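# Slide the folded letter fully into the envelope

## Task

Get the letter completely inside the envelope while it stays folded as it started. At the end the letter and the envelope's pocket must be smooth and the envelope must lie flat on the table. Making a new fold or pinching a new crease into the letter, even for a moment, counts as failure. Finish by releasing everything and moving the grippers away; the result only counts if it stays in place without the robot holding it.

## Robot and tools

ROBOT. Two arms, left_arm and right_arm, each ending in a two-finger parallel gripper. Bases in the scene frame: left_arm at (+0.008, +0.299, -0.003) m, right_arm at (-0.005, -0.303, -0.004) m. In each gripper's own frame the fingers point along +z and close along y. end_effector_position is the point between the finger pads, under 1 cm short of the tips. Joint ranges (rad), base to hand: waist -2.618 to 3.054, shoulder 0.000 to 3.142, elbow 0.000 to 3.142, wrist pitch -1.571 to 1.571, wrist yaw -1.571 to 1.571, wrist roll -2.094 to 2.094. The elbow cannot quite straighten.

FRAME. One scene frame for everything: origin at table-top height, midway between the arms, roughly 5 to 10 cm in from the table's near edge. +x runs out over the table, +z is up, left_arm sits on the +y side. The arm names do not refer to image sides. Reported hand positions can be a little off, more so at long reach.

execute_actions(actions). actions is a list of up to 15 actions; each action is a list of up to 15 rows; each row lasts one control step (1/30 s). If an action has fewer than 15 rows, its last row is repeated, so every action takes 0.5 s. A row is one flat list covering both arms: 16 numbers, left_arm x, y, z, qw, qx, qy, qz, opening, then right_arm the same eight. x, y, z are an absolute target position in metres in the scene frame; the quaternion is an absolute orientation, w first. Opening runs from -1 (closed) to +1 (fully open, 0.087 m). Optionally append 12 numbers from 0 to 1: per-joint stiffness multipliers, left_arm's six then right_arm's six, in Joint positions order; they persist until changed. If a target lies over 0.6 m from that gripper's current position along any of its axes, that action is rejected for both arms; if the first action fails this or any action is malformed, nothing in the call runs. An empty list just returns the current state and images. Each step the command is clipped to 70 mm and 16 degrees from the measured pose, so far targets take several actions; afterward the arm only continues to the last clipped pose. To keep an orientation, repeat your own quaternion in every row rather than copying the reported one.

move(target, speed, blocking). target is one row as above (16 numbers, optional stiffness), absolute poses. Each gripper travels a straight line toward its pose; both finish together, in 0.5 to 10 s (cut off at 10 s). speed is the path's top speed in m/s, 0.002 to 0.5, default 0.25; rotation is capped at twice that in rad/s. No obstacle or arm-to-arm avoidance; grippers lag, drift and may exceed speed near full reach. The opening is applied at the start. The result adds a move: line with the outcome (done, off_target, moving, held, fault), any limits (paced = pose was clipped; held = a check blocked some steps, after which the arm may jump fast), and each gripper's distance from its pose. With blocking=false you get a result after 0.5 s while motion continues; then only wait or stop are accepted until a result shows the move ended.

wait(seconds), 0 to 10: lets time pass with last commands held; returns early if a move ends. stop(): brakes a running move (needs stopping distance; fingers keep moving). zoom_image(camera, region): closer look at one camera's latest image; region [x0, y0, x1, y1] in pixels from top-left, at most 504 by 504. read_manual(section): licence texts only. finished_scene(scene): ends the current scene by its number, irreversibly, and reports success; answering without any tool call ends all remaining work.

RESULTS. The state line gives each gripper's position and quaternion. Hand target lines show the pose the controller is currently driving toward. grip_measured is the finger opening on the command scale; the last Joint positions value is the opening in metres (each gripper may read up to about 1 mm off). A pose unreachable line means the clearance check altered or blocked that arm's command. FAULT lines mean an arm stopped. MOTOR HOT appears at 75 °C; at 90 °C that arm halts for 10 s; at 100 °C it goes limp and drops.

CAMERAS (all 896x504): cam_head_left, cam_head_right, cam_high, cam_left_wrist, cam_right_wrist. Calibration (K, distortion, T_world_to_cam) is supplied; wrist camera poses follow the arm's joints; actual cameras may differ by a few degrees and millimetres.

PRACTICAL NOTES. Joint friction can leave a gripper up to about 31 mm from its command, and tiny commands may not move it. To hold something, command an opening roughly 0.02 under grip_measured; less grips more gently. Pad force is about 20 N, more on a fast close. For an arm meant to stay still, resend its full last reported pose and desired opening each call. Fast moves strike harder, and aiming beyond a contact point pushes harder; an arm blocked by an object keeps pressing until re-commanded. A bar and plate behind the bases stand up to about 3 cm above the table with no warning on contact. Avoid arms hitting each other, drops, slams and hard shoves. Holding loads heats motors. For this task, never squeeze the letter between the fingers hard enough to crease it, keep the envelope flat, then open and withdraw before finishing.

Each tool is called after ">>>" as a command line: name --argument value for each argument, lists and objects as JSON in quotes; but a table of rows of numbers goes row by row, as --pt "numbers of a row", without its own name.

## Session

>>> execute_actions --actions '[]'

Scene clock: 0.00 s.
left_arm: end_effector_position=(+0.3854, +0.2621, +0.3582) grip_measured=+0.989 end_effector_quat_wxyz=(+0.706, +0.031, +0.707, -0.017) | right_arm: end_effector_position=(+0.3704, -0.3343, +0.3592) grip_measured=+1.000 end_effector_quat_wxyz=(+0.711, +0.029, +0.701, -0.039)
Joint positions: left_arm=[ 0.012  1.035  1.048 -0.013 -0.005 -0.008  0.087] | right_arm=[-0.009  1.055  1.036  0.011  0.016 -0.01   0.087]
Joint velocities: left_arm=[-0.007  0.012 -0.002  0.037 -0.022  0.007 -0.   ] | right_arm=[-0.012 -0.012 -0.012  0.066  0.066  0.022  0.   ]
Motor temperatures (°C, as the motors report them): left_arm=[28 34 29 28 26 28] | right_arm=[28 32 30 28 28 27]
Hand target (left_arm): +0.385, +0.262, +0.358; +0.706, +0.031, +0.707, -0.017
Hand target (right_arm): +0.370, -0.334, +0.359; +0.711, +0.029, +0.701, -0.039
Joint stiffness scale: left_arm=[1. 1. 1. 1. 1. 1.] | right_arm=[1. 1. 1. 1. 1. 1.]

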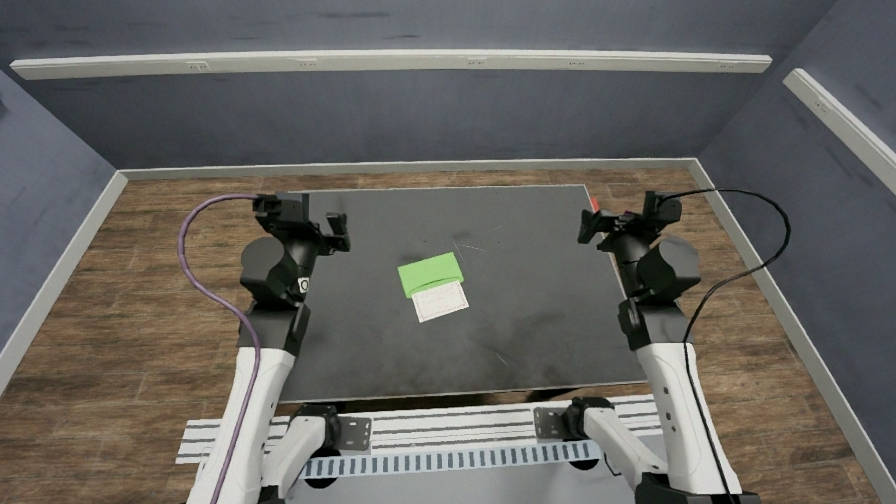

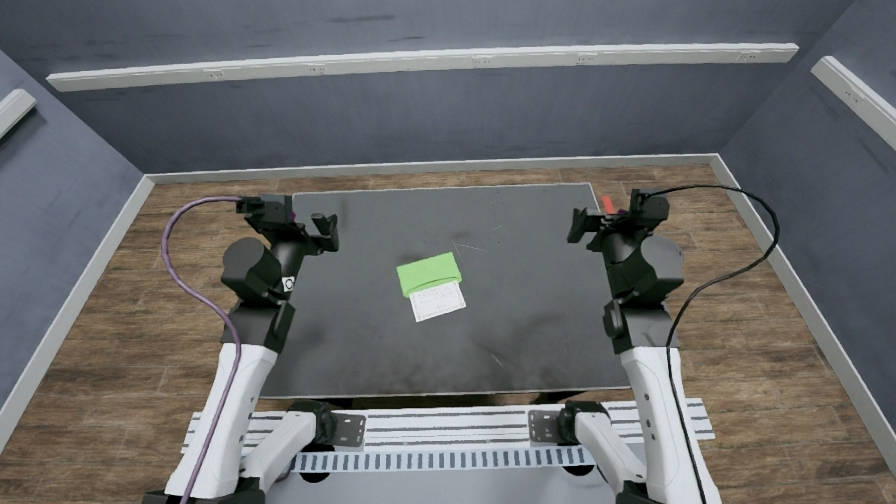

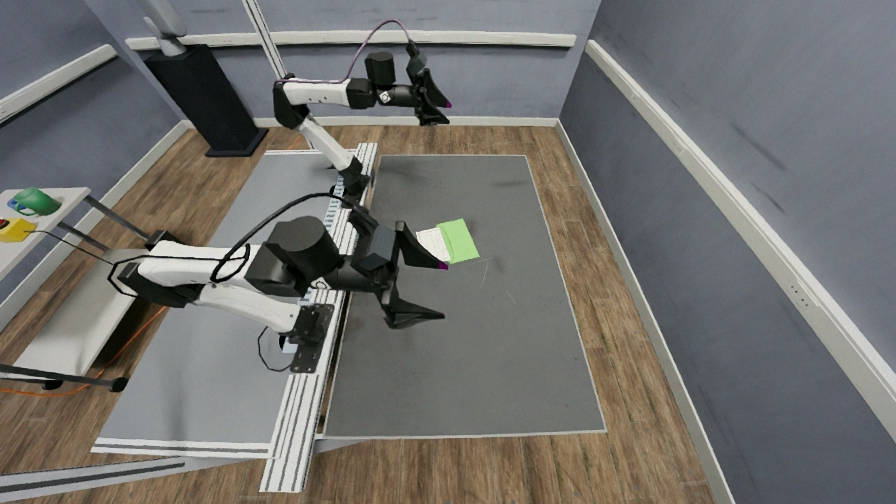

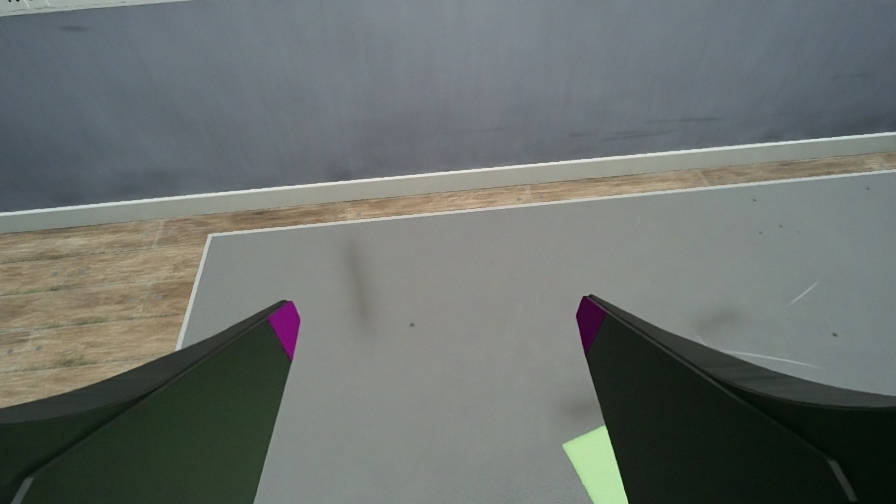

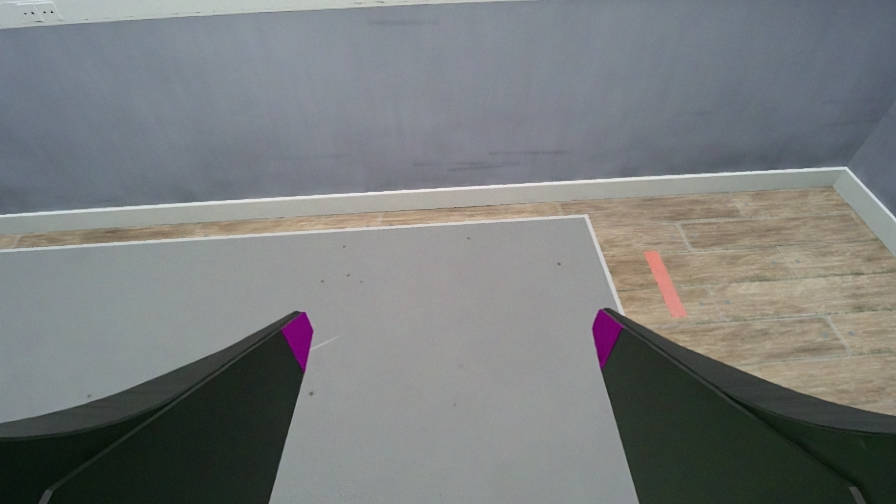

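>>> zoom_image --camera "cam_head_left" --region '[380, 240, 490, 330]'

Region (380, 240, 490, 330) of cam_head_left's 896x504 image, scaled by 4.582, with more detail than that image has; it fills the top 412 rows of this view, and the rest is white.

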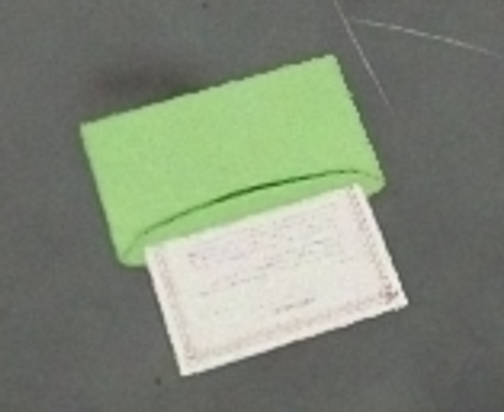

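>>> move --target '[0.40,0.142,0.045,0,-0.772,0.636,0,0.3,0.295,0.01,0.04,0.379,-0.137,0.914,0.057,1]' --speed 0.3

Scene clock: 18.73 s.
left_arm: end_effector_position=(+0.3967, +0.1416, +0.0432) grip_measured=+0.300 end_effector_quat_wxyz=(-0.007, +0.765, -0.643, -0.011) | right_arm: end_effector_position=(+0.2948, +0.0019, +0.0347) grip_measured=+1.000 end_effector_quat_wxyz=(+0.382, -0.147, +0.911, +0.042)
Joint positions: left_arm=[-0.205  2.094  1.684 -1.168  0.004 -2.034  0.057] | right_arm=[ 0.994  1.818  1.075 -0.167  0.429  0.459  0.087]
Joint velocities: left_arm=[ 0.007 -0.002  0.007 -0.037  0.066 -0.022 -0.   ] | right_arm=[-0.002 -0.007 -0.002  0.022 -0.007 -0.037  0.   ]
Motor temperatures (°C, as the motors report them): left_arm=[28 34 31 31 26 28] | right_arm=[28 32 32 32 28 27]
Hand target (left_arm): +0.403, +0.143, +0.048; -0.006, +0.773, -0.635, -0.003
Hand target (right_arm): +0.297, +0.010, +0.041; +0.385, -0.145, +0.910, +0.053
Off the commanded pose (left_arm): 0.004 m, 2 deg.
Off the commanded pose (right_arm): 0.010 m, 2 deg.
Joint stiffness scale: left_arm=[1. 1. 1. 1. 1. 1.] | right_arm=[1. 1. 1. 1. 1. 1.]
move: done
camera_calibration (this result's frames):
cam_left_wrist: T_world_to_cam=[[0.982684, 0.184502, 0.0170684, -0.422793], [0.108709, -0.648685, 0.753253, 0.0350709], [0.150049, -0.738354, -0.65751, 0.209841], [0, 0, 0, 1]] pos_world=[0.380173, 0.255693, 0.118771]
cam_right_wrist: T_world_to_cam=[[0.29667, -0.954645, 0.0252988, -0.087104], [-0.953134, -0.294347, 0.0699616, 0.303956], [-0.0593419, -0.0448687, -0.997229, 0.188138], [0, 0, 0, 1]] pos_world=[0.326716, 0.0147566, 0.168555]

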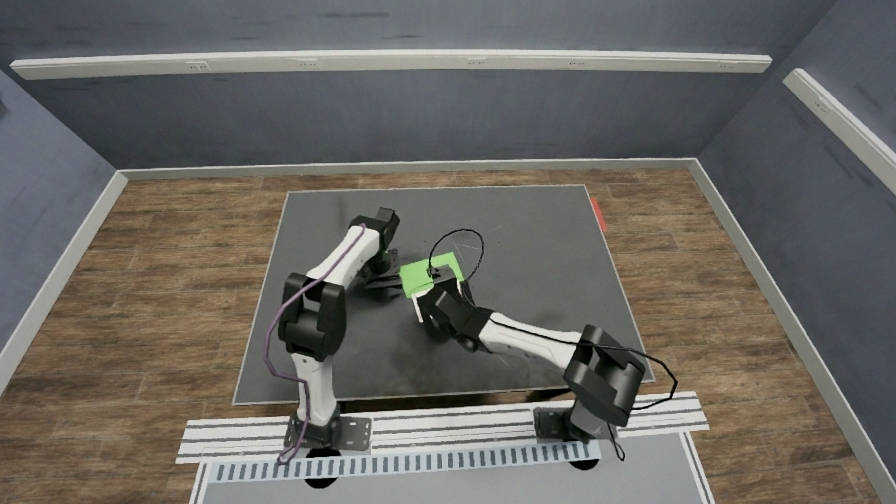

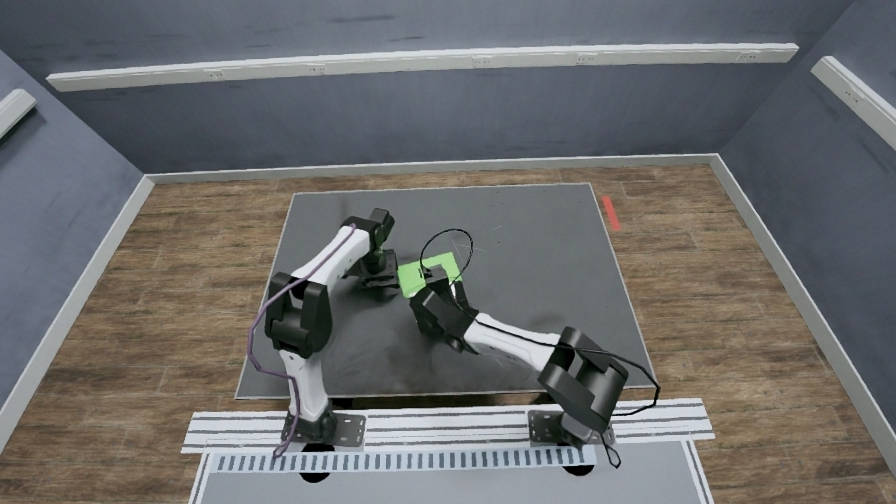

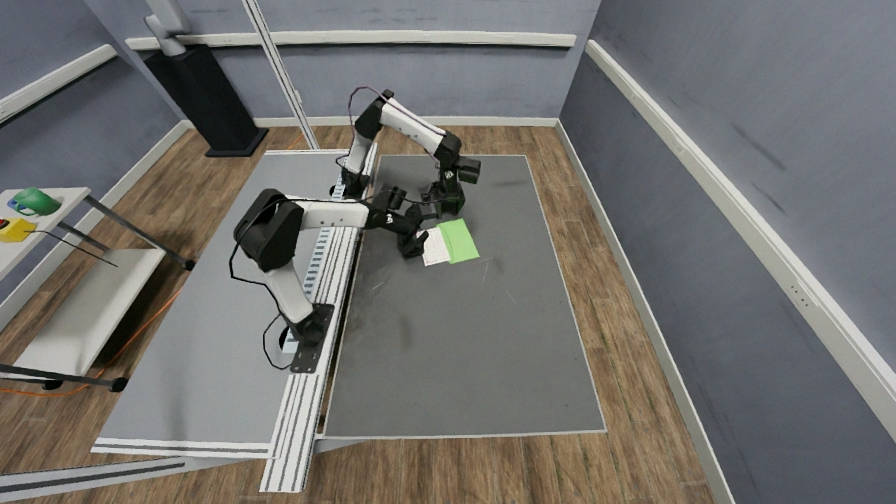

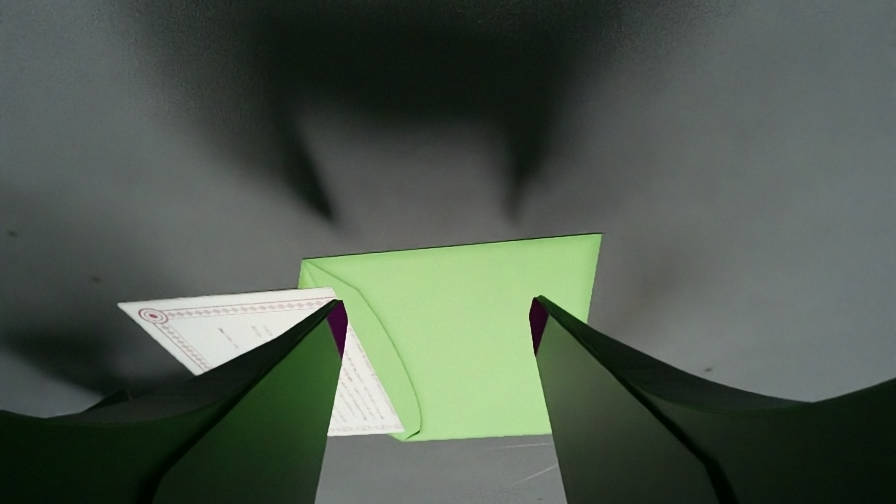

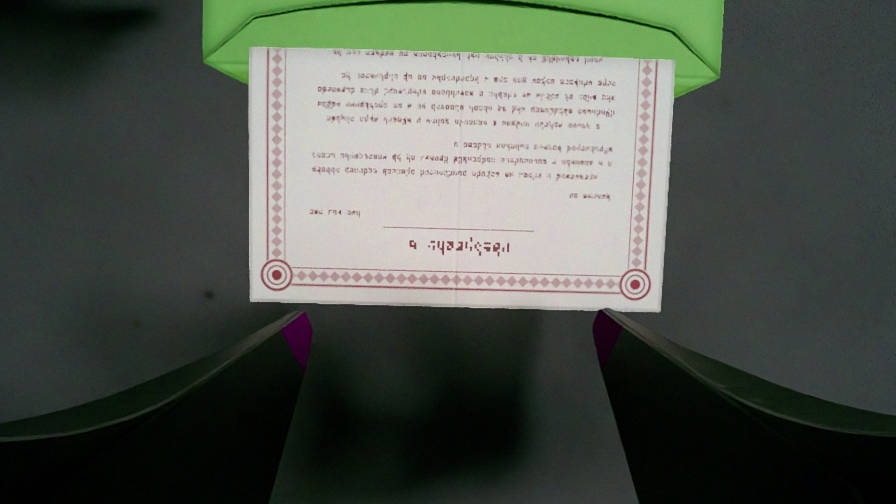

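>>> execute_actions --actions '[[[0.417,0.135,0.033,0,-0.788,0.616,0,0.3,0.316,0.011,0.028,0.38,-0.125,0.916,0.052,1]],[[0.417,0.135,0.02,0,-0.788,0.616,0,0.3,0.316,0.011,0.014,0.38,-0.125,0.916,0.052,1]]]'

Scene clock: 23.27 s.
left_arm: end_effector_position=(+0.4174, +0.1343, +0.0265) grip_measured=+0.300 end_effector_quat_wxyz=(-0.005, +0.784, -0.621, +0.003) | right_arm: end_effector_position=(+0.3119, +0.0070, +0.0125) grip_measured=+1.000 end_effector_quat_wxyz=(+0.374, -0.131, +0.917, +0.041)
Joint positions: left_arm=[-0.205  2.163  1.722 -1.113  0.02  -2.091  0.057] | right_arm=[ 0.964  1.919  1.117 -0.122  0.414  0.474  0.087]
Joint velocities: left_arm=[-0.007 -0.002 -0.002 -0.051 -0.037  0.051  0.002] | right_arm=[-0.007 -0.007  0.007  0.007  0.007  0.007  0.   ]
Motor temperatures (°C, as the motors report them): left_arm=[28 35 32 30 26 28] | right_arm=[28 33 33 32 28 27]
Hand target (left_arm): +0.417, +0.135, +0.020; +0.000, +0.788, -0.616, +0.000
Hand target (right_arm): +0.316, +0.011, +0.014; +0.379, -0.125, +0.915, +0.052
Off the commanded pose (left_arm): 0.007 m, 1 deg.
Off the commanded pose (right_arm): 0.006 m, 2 deg.
Joint stiffness scale: left_arm=[1. 1. 1. 1. 1. 1.] | right_arm=[1. 1. 1. 1. 1. 1.]
camera_calibration (this result's frames):
cam_left_wrist: T_world_to_cam=[[0.970106, 0.240716, 0.0308245, -0.444177], [0.130789, -0.625581, 0.769118, 0.0279145], [0.204422, -0.742095, -0.638363, 0.16762], [0, 0, 0, 1]] pos_world=[0.392983, 0.248773, 0.0992243]
cam_right_wrist: T_world_to_cam=[[0.267113, -0.963588, 0.0121594, -0.077239], [-0.960287, -0.2651, 0.0870117, 0.325081], [-0.08062, -0.0349185, -0.996133, 0.173774], [0, 0, 0, 1]] pos_world=[0.346812, 0.0178203, 0.145755]

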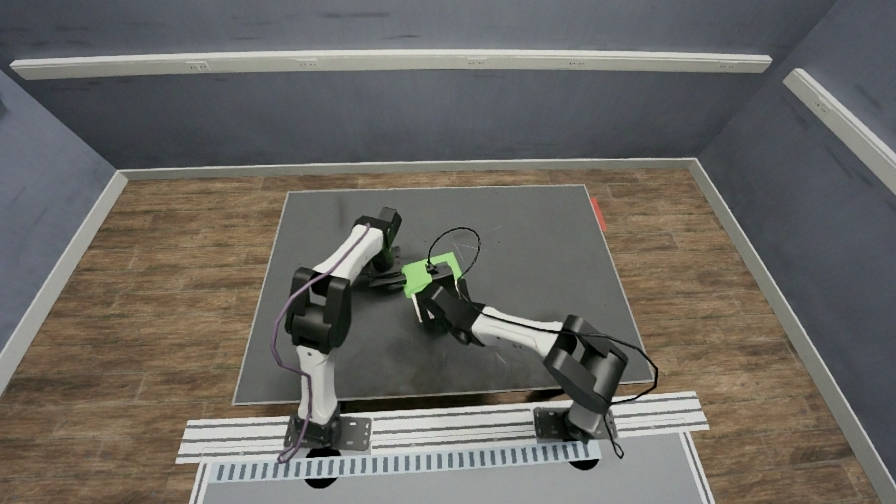

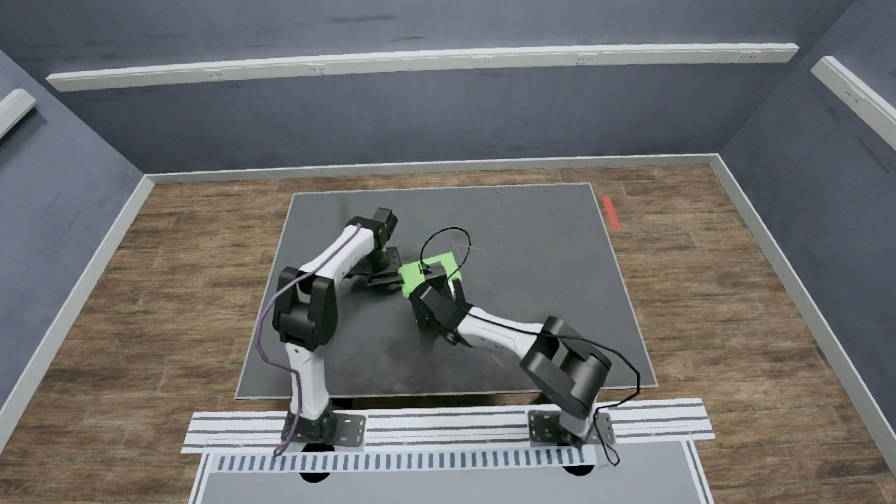

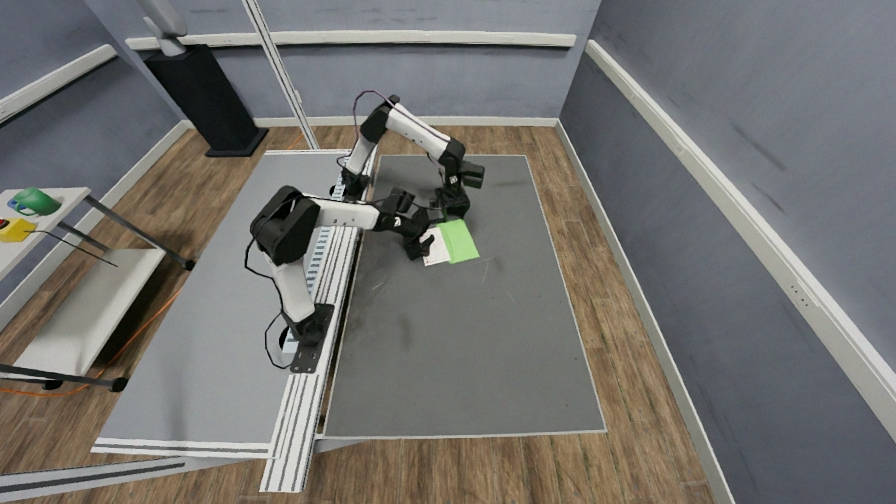

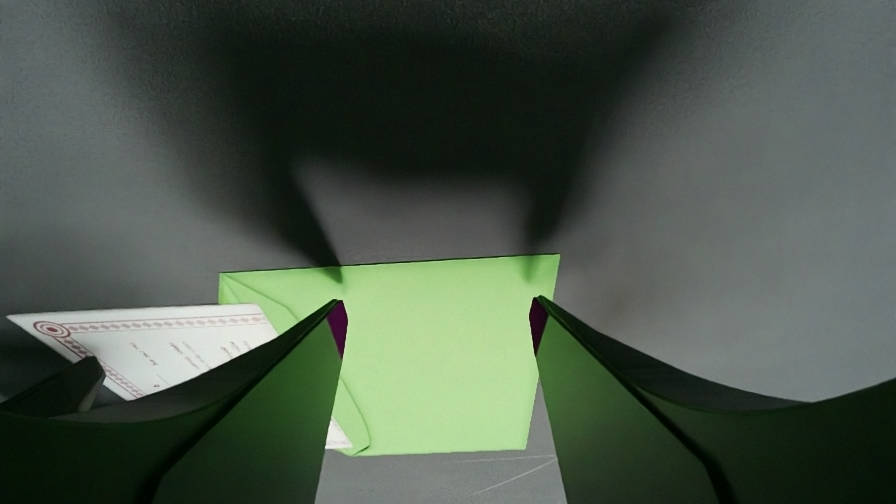

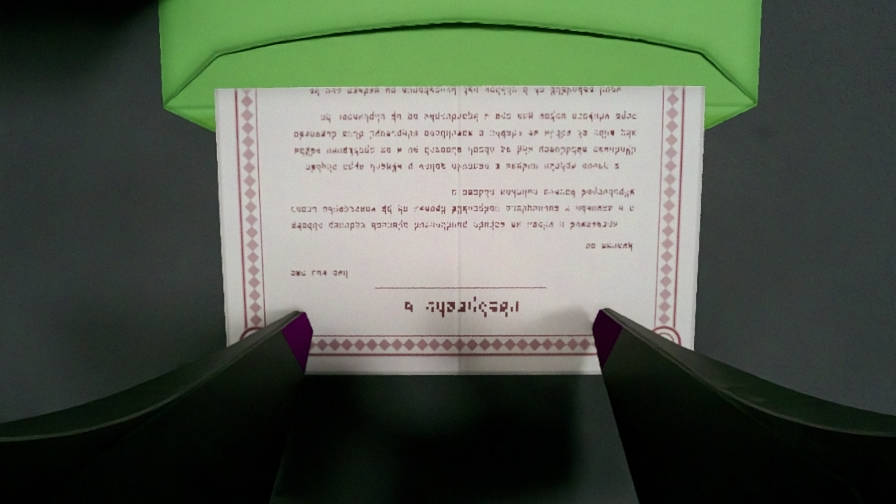

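Left needs to go about 6 mm outward.

>>> execute_actions --actions '[[[0.411,0.143,0.02,0,-0.788,0.616,0,0.2,0.316,0.011,0.014,0.38,-0.125,0.916,0.052,1]],[[0.411,0.143,0.006,0,-0.788,0.616,0,0.2,0.316,0.011,0.014,0.38,-0.125,0.916,0.052,1]],[[0.411,0.143,-0.002,0,-0.788,0.616,0,0.2,0.316,0.010,0.0,0.38,-0.125,0.916,0.052,1]]]'

Scene clock: 26.73 s.
left_arm: end_effector_position=(+0.4134, +0.1385, +0.0146) grip_measured=+0.200 end_effector_quat_wxyz=(-0.002, +0.786, -0.618, +0.007) | right_arm: end_effector_position=(+0.3169, +0.0127, +0.0100) grip_measured=+1.000 end_effector_quat_wxyz=(+0.385, -0.127, +0.913, +0.051)
Joint positions: left_arm=[-0.196  2.15   1.65  -1.05   0.028 -2.091  0.052] | right_arm=[ 0.964  1.935  1.11  -0.067  0.415  0.474  0.087]
Joint velocities: left_arm=[ 0.002 -0.017 -0.007 -0.007  0.007  0.022  0.001] | right_arm=[ 0.002  0.007  0.002  0.022 -0.007 -0.037  0.   ]
Motor temperatures (°C, as the motors report them): left_arm=[28 36 32 30 26 28] | right_arm=[28 34 33 32 28 27]
Hand target (left_arm): +0.410, +0.143, -0.002; +0.000, +0.788, -0.616, -0.001
Hand target (right_arm): +0.316, +0.010, +0.000; +0.380, -0.124, +0.915, +0.052
Off the commanded pose (left_arm): 0.017 m, 1 deg.
Off the commanded pose (right_arm): 0.010 m, 1 deg.
Joint stiffness scale: left_arm=[1. 1. 1. 1. 1. 1.] | right_arm=[1. 1. 1. 1. 1. 1.]
camera_calibration (this result's frames):
cam_left_wrist: T_world_to_cam=[[0.96785, 0.249667, 0.0305543, -0.441268], [0.134655, -0.616899, 0.775438, 0.0373685], [0.21245, -0.746393, -0.630684, 0.161117], [0, 0, 0, 1]] pos_world=[0.38782, 0.253479, 0.0861194]
cam_right_wrist: T_world_to_cam=[[0.266513, -0.963816, -0.00541647, -0.0726474], [-0.961948, -0.266339, 0.0609862, 0.332411], [-0.0602221, -0.0110433, -0.998124, 0.165169], [0, 0, 0, 1]] pos_world=[0.34907, 0.0203393, 0.144193]

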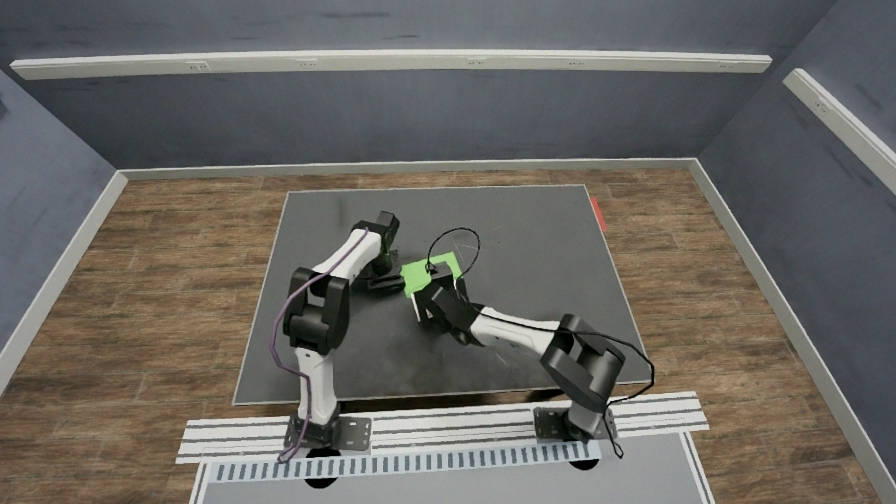

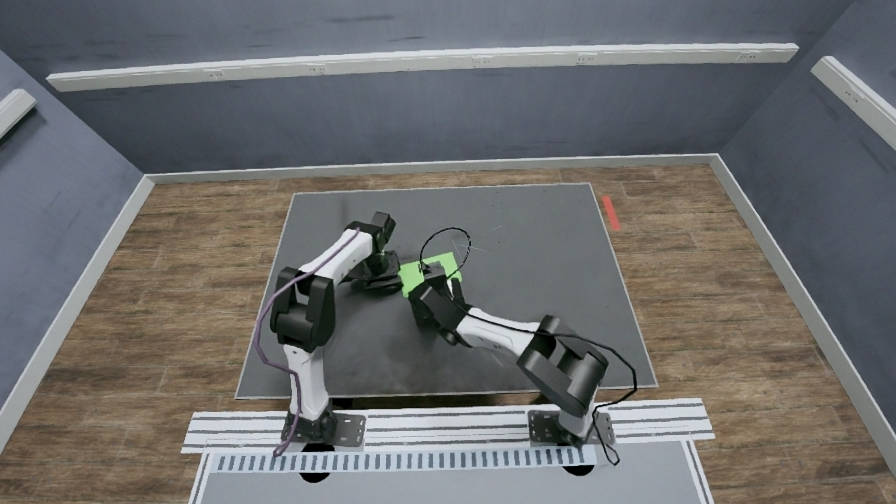

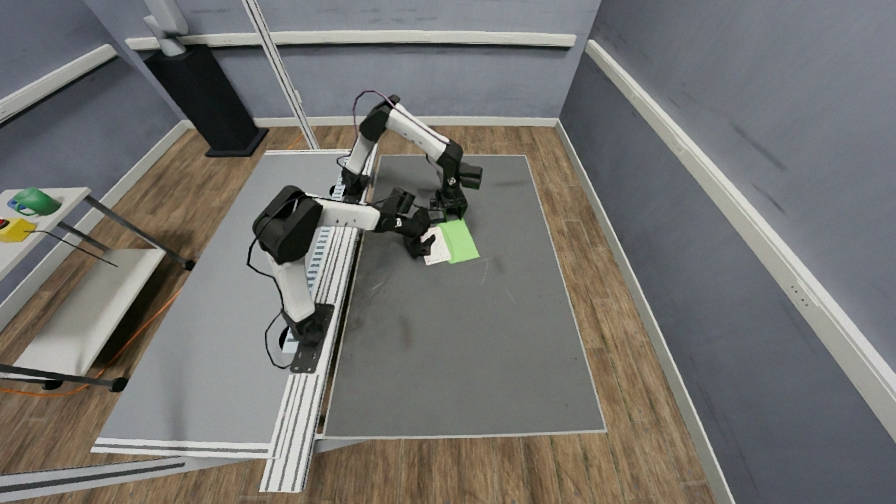

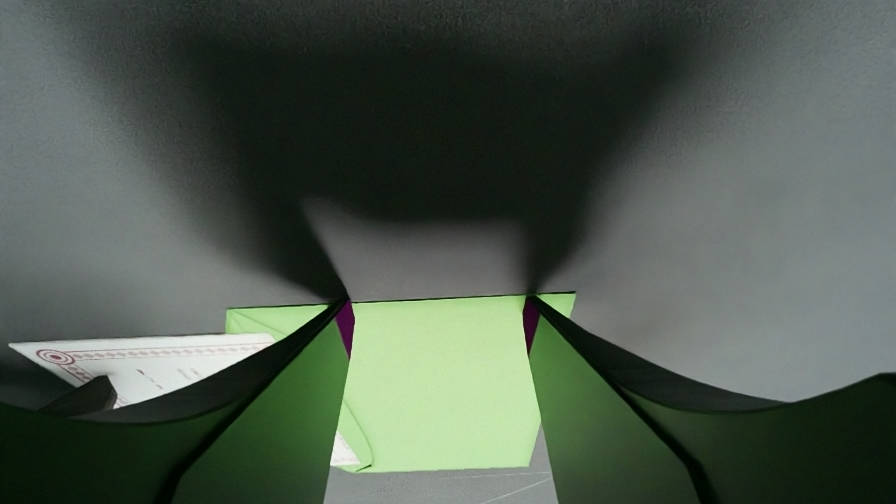

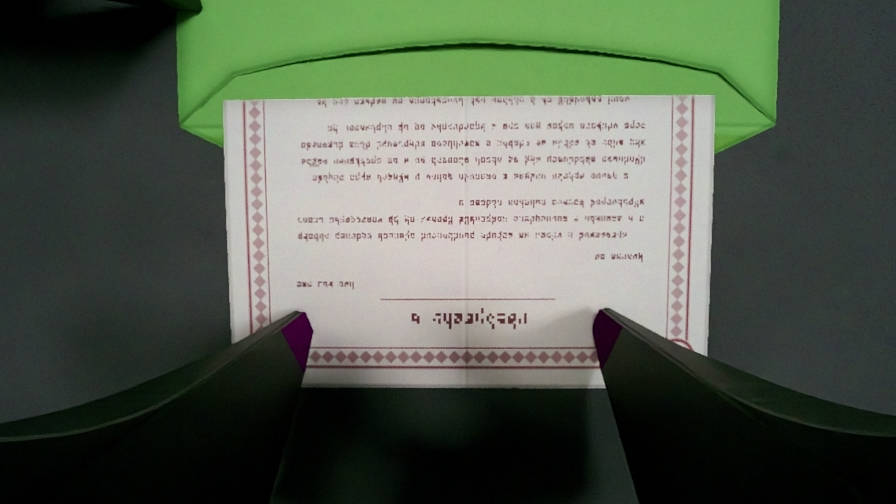

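>>> execute_actions --actions '[[[0.411,0.143,-0.002,0,-0.788,0.616,0,0.2,0.328,0.007,0.002,0.38,-0.125,0.916,0.052,1]]]'

Scene clock: 29.33 s.
left_arm: end_effector_position=(+0.4134, +0.1385, +0.0146) grip_measured=+0.200 end_effector_quat_wxyz=(-0.002, +0.786, -0.618, +0.007) | right_arm: end_effector_position=(+0.3242, +0.0093, +0.0097) grip_measured=+1.000 end_effector_quat_wxyz=(+0.387, -0.126, +0.912, +0.053)
Joint positions: left_arm=[-0.196  2.15   1.65  -1.05   0.028 -2.091  0.052] | right_arm=[ 0.943  1.94   1.11  -0.051  0.401  0.458  0.087]
Joint velocities: left_arm=[-0.002 -0.012  0.002 -0.066  0.037  0.022 -0.001] | right_arm=[-0.002  0.002  0.007  0.037 -0.081 -0.022  0.   ]
Motor temperatures (°C, as the motors report them): left_arm=[28 36 31 30 26 28] | right_arm=[28 34 33 32 28 27]
Hand target (left_arm): +0.411, +0.143, -0.002; +0.000, +0.788, -0.616, -0.001
Hand target (right_arm): +0.328, +0.007, +0.002; +0.379, -0.125, +0.915, +0.052
Off the commanded pose (left_arm): 0.017 m, 1 deg.
Off the commanded pose (right_arm): 0.009 m, 1 deg.
Joint stiffness scale: left_arm=[1. 1. 1. 1. 1. 1.] | right_arm=[1. 1. 1. 1. 1. 1.]
camera_calibration (this result's frames):
cam_left_wrist: T_world_to_cam=[[0.96785, 0.249667, 0.0305543, -0.441268], [0.134655, -0.616899, 0.775438, 0.0373685], [0.21245, -0.746393, -0.630684, 0.161117], [0, 0, 0, 1]] pos_world=[0.38782, 0.253479, 0.0861194]
cam_right_wrist: T_world_to_cam=[[0.266172, -0.963878, -0.00958299, -0.0777136], [-0.962202, -0.266277, 0.0571364, 0.338674], [-0.0576242, -0.00598734, -0.99832, 0.164415], [0, 0, 0, 1]] pos_world=[0.356032, 0.0162592, 0.144044]

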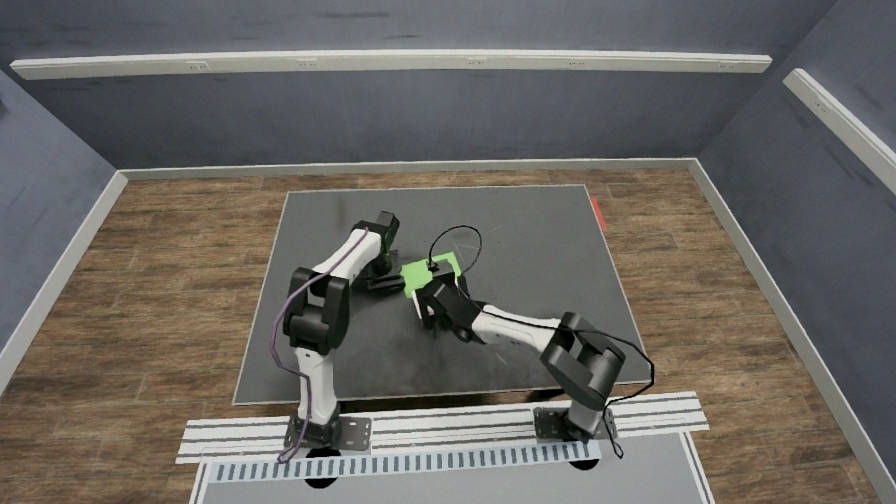

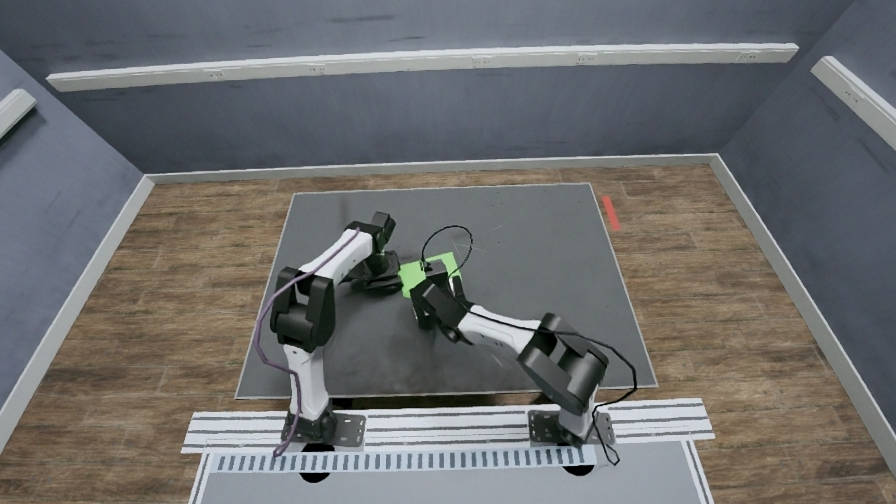

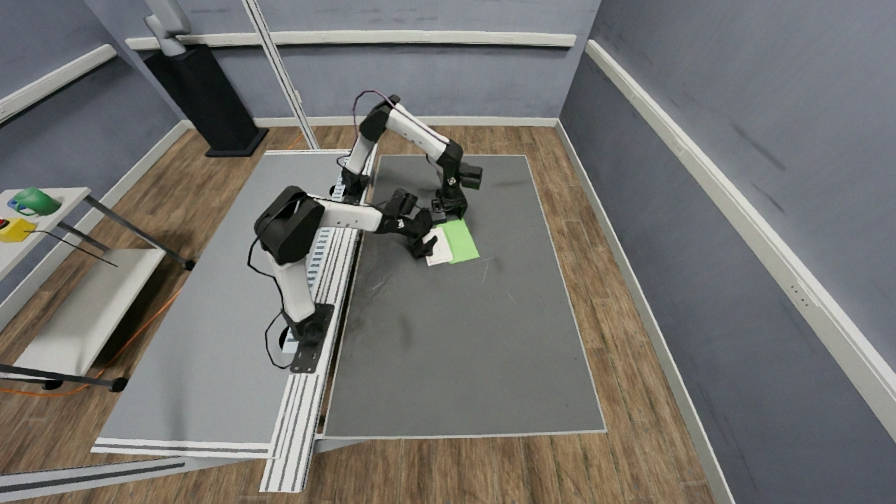

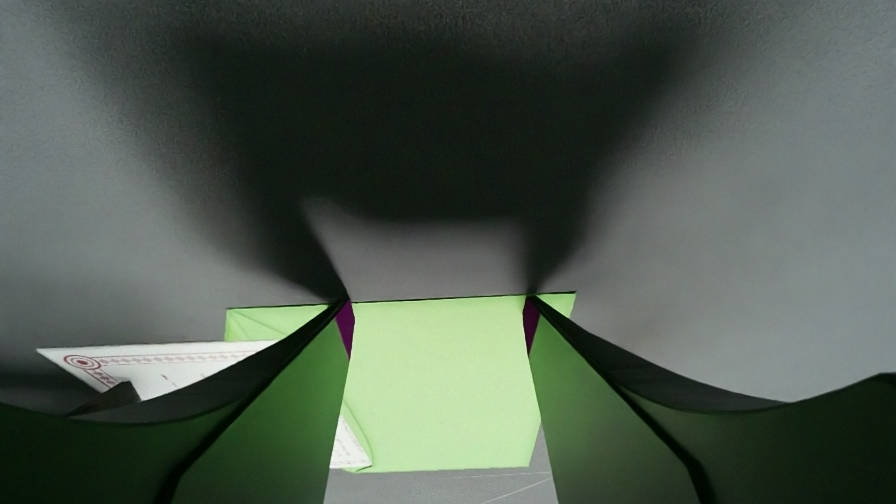

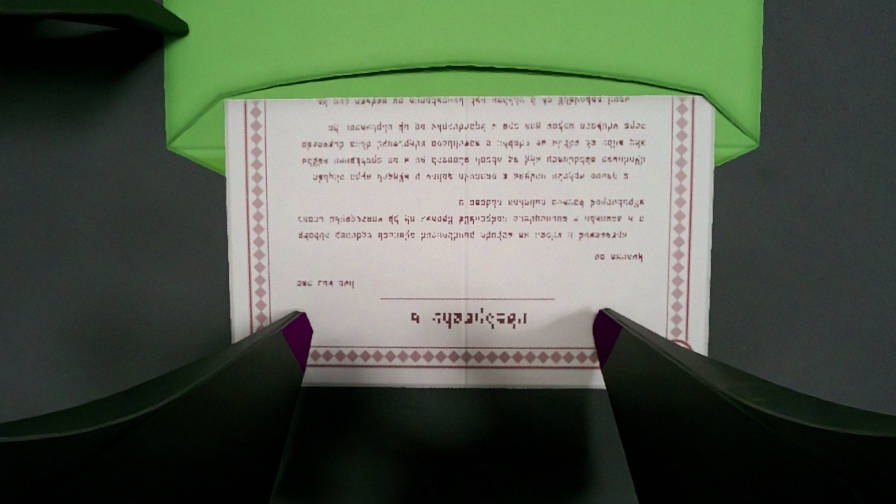

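>>> execute_actions --actions '[[[0.411,0.143,-0.002,0,-0.788,0.616,0,0.2,0.338,0.011,0.004,0.38,-0.125,0.916,0.052,1]]]'

Scene clock: 31.00 s.
left_arm: end_effector_position=(+0.4134, +0.1385, +0.0146) grip_measured=+0.200 end_effector_quat_wxyz=(-0.002, +0.786, -0.618, +0.007) | right_arm: end_effector_position=(+0.3343, +0.0114, +0.0097) grip_measured=+1.000 end_effector_quat_wxyz=(+0.389, -0.125, +0.911, +0.051)
Joint positions: left_arm=[-0.196  2.15   1.65  -1.05   0.028 -2.091  0.052] | right_arm=[ 0.929  1.967  1.146 -0.054  0.398  0.445  0.087]
Joint velocities: left_arm=[ 0.007  0.002 -0.002  0.007  0.051 -0.051 -0.   ] | right_arm=[-0.007 -0.017  0.012  0.051 -0.007  0.022  0.   ]
Motor temperatures (°C, as the motors report them): left_arm=[28 36 31 30 26 28] | right_arm=[28 34 33 32 28 27]
Hand target (left_arm): +0.411, +0.143, -0.002; +0.000, +0.788, -0.616, -0.001
Hand target (right_arm): +0.338, +0.011, +0.004; +0.380, -0.125, +0.915, +0.052
Off the commanded pose (left_arm): 0.017 m, 1 deg.
Off the commanded pose (right_arm): 0.007 m, 1 deg.
Joint stiffness scale: left_arm=[1. 1. 1. 1. 1. 1.] | right_arm=[1. 1. 1. 1. 1. 1.]
camera_calibration (this result's frames):
cam_left_wrist: T_world_to_cam=[[0.96785, 0.249667, 0.0305543, -0.441268], [0.134655, -0.616899, 0.775438, 0.0373685], [0.21245, -0.746393, -0.630684, 0.161117], [0, 0, 0, 1]] pos_world=[0.38782, 0.253479, 0.0861194]
cam_right_wrist: T_world_to_cam=[[0.2633, -0.964698, -0.00564307, -0.077483], [-0.963248, -0.263217, 0.0535711, 0.349307], [-0.0531652, -0.00866957, -0.998548, 0.163541], [0, 0, 0, 1]] pos_world=[0.365565, 0.018614, 0.144153]

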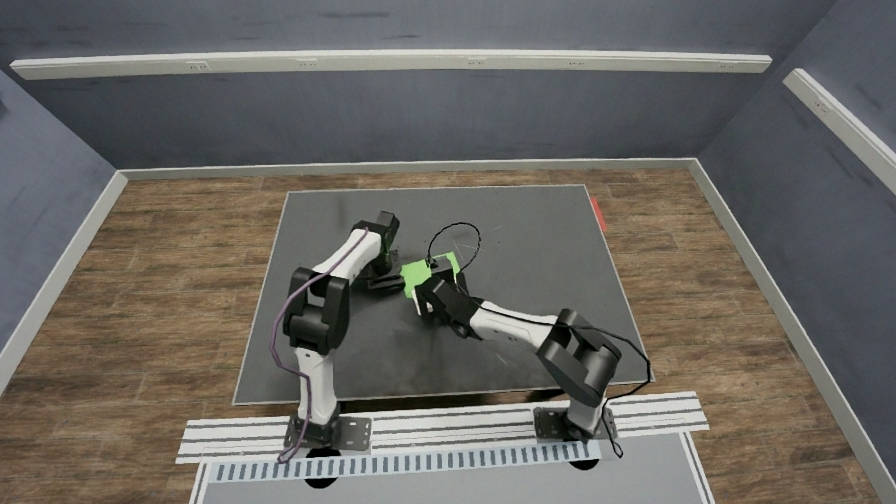

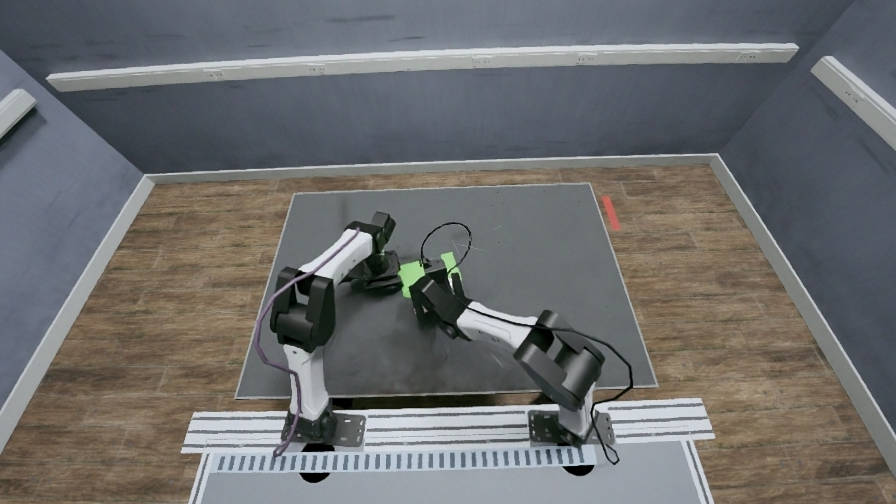

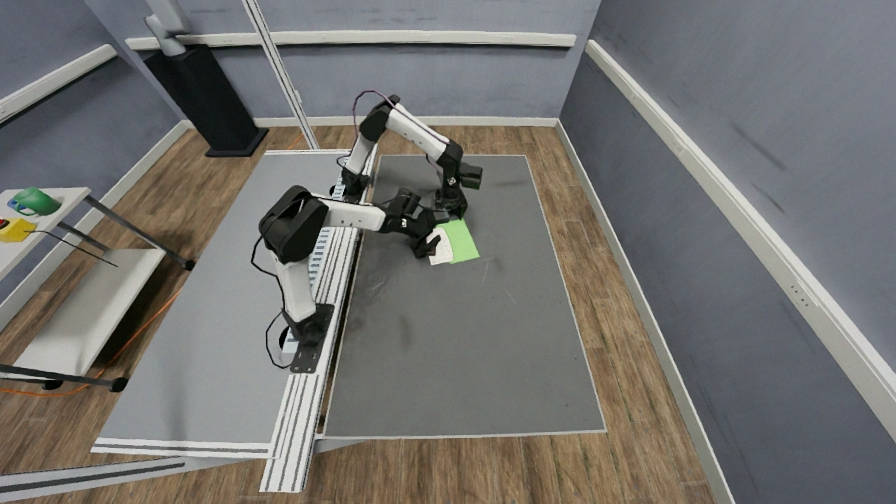

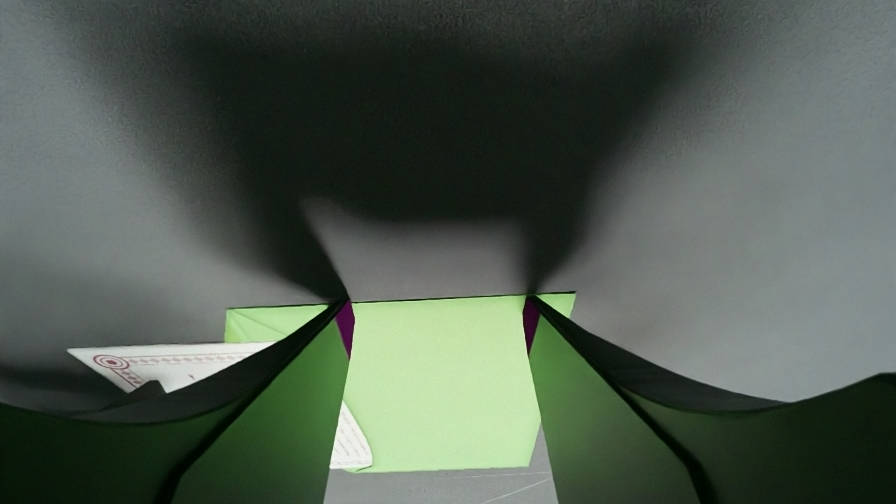

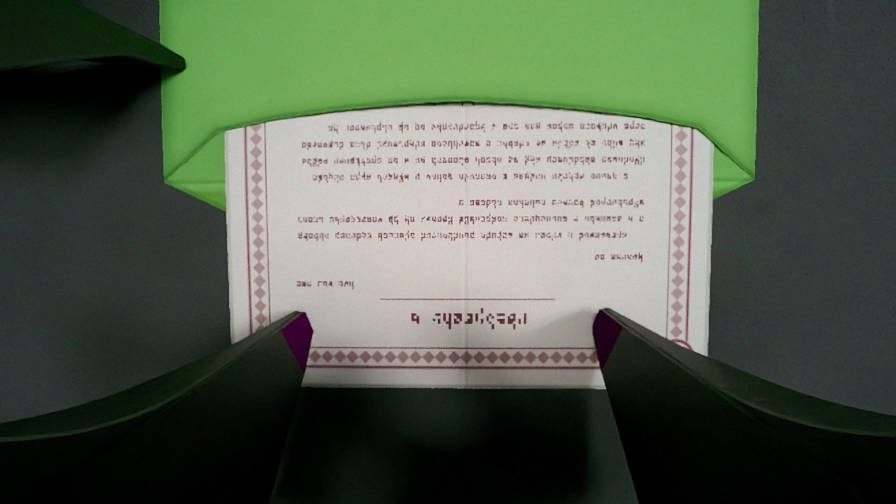

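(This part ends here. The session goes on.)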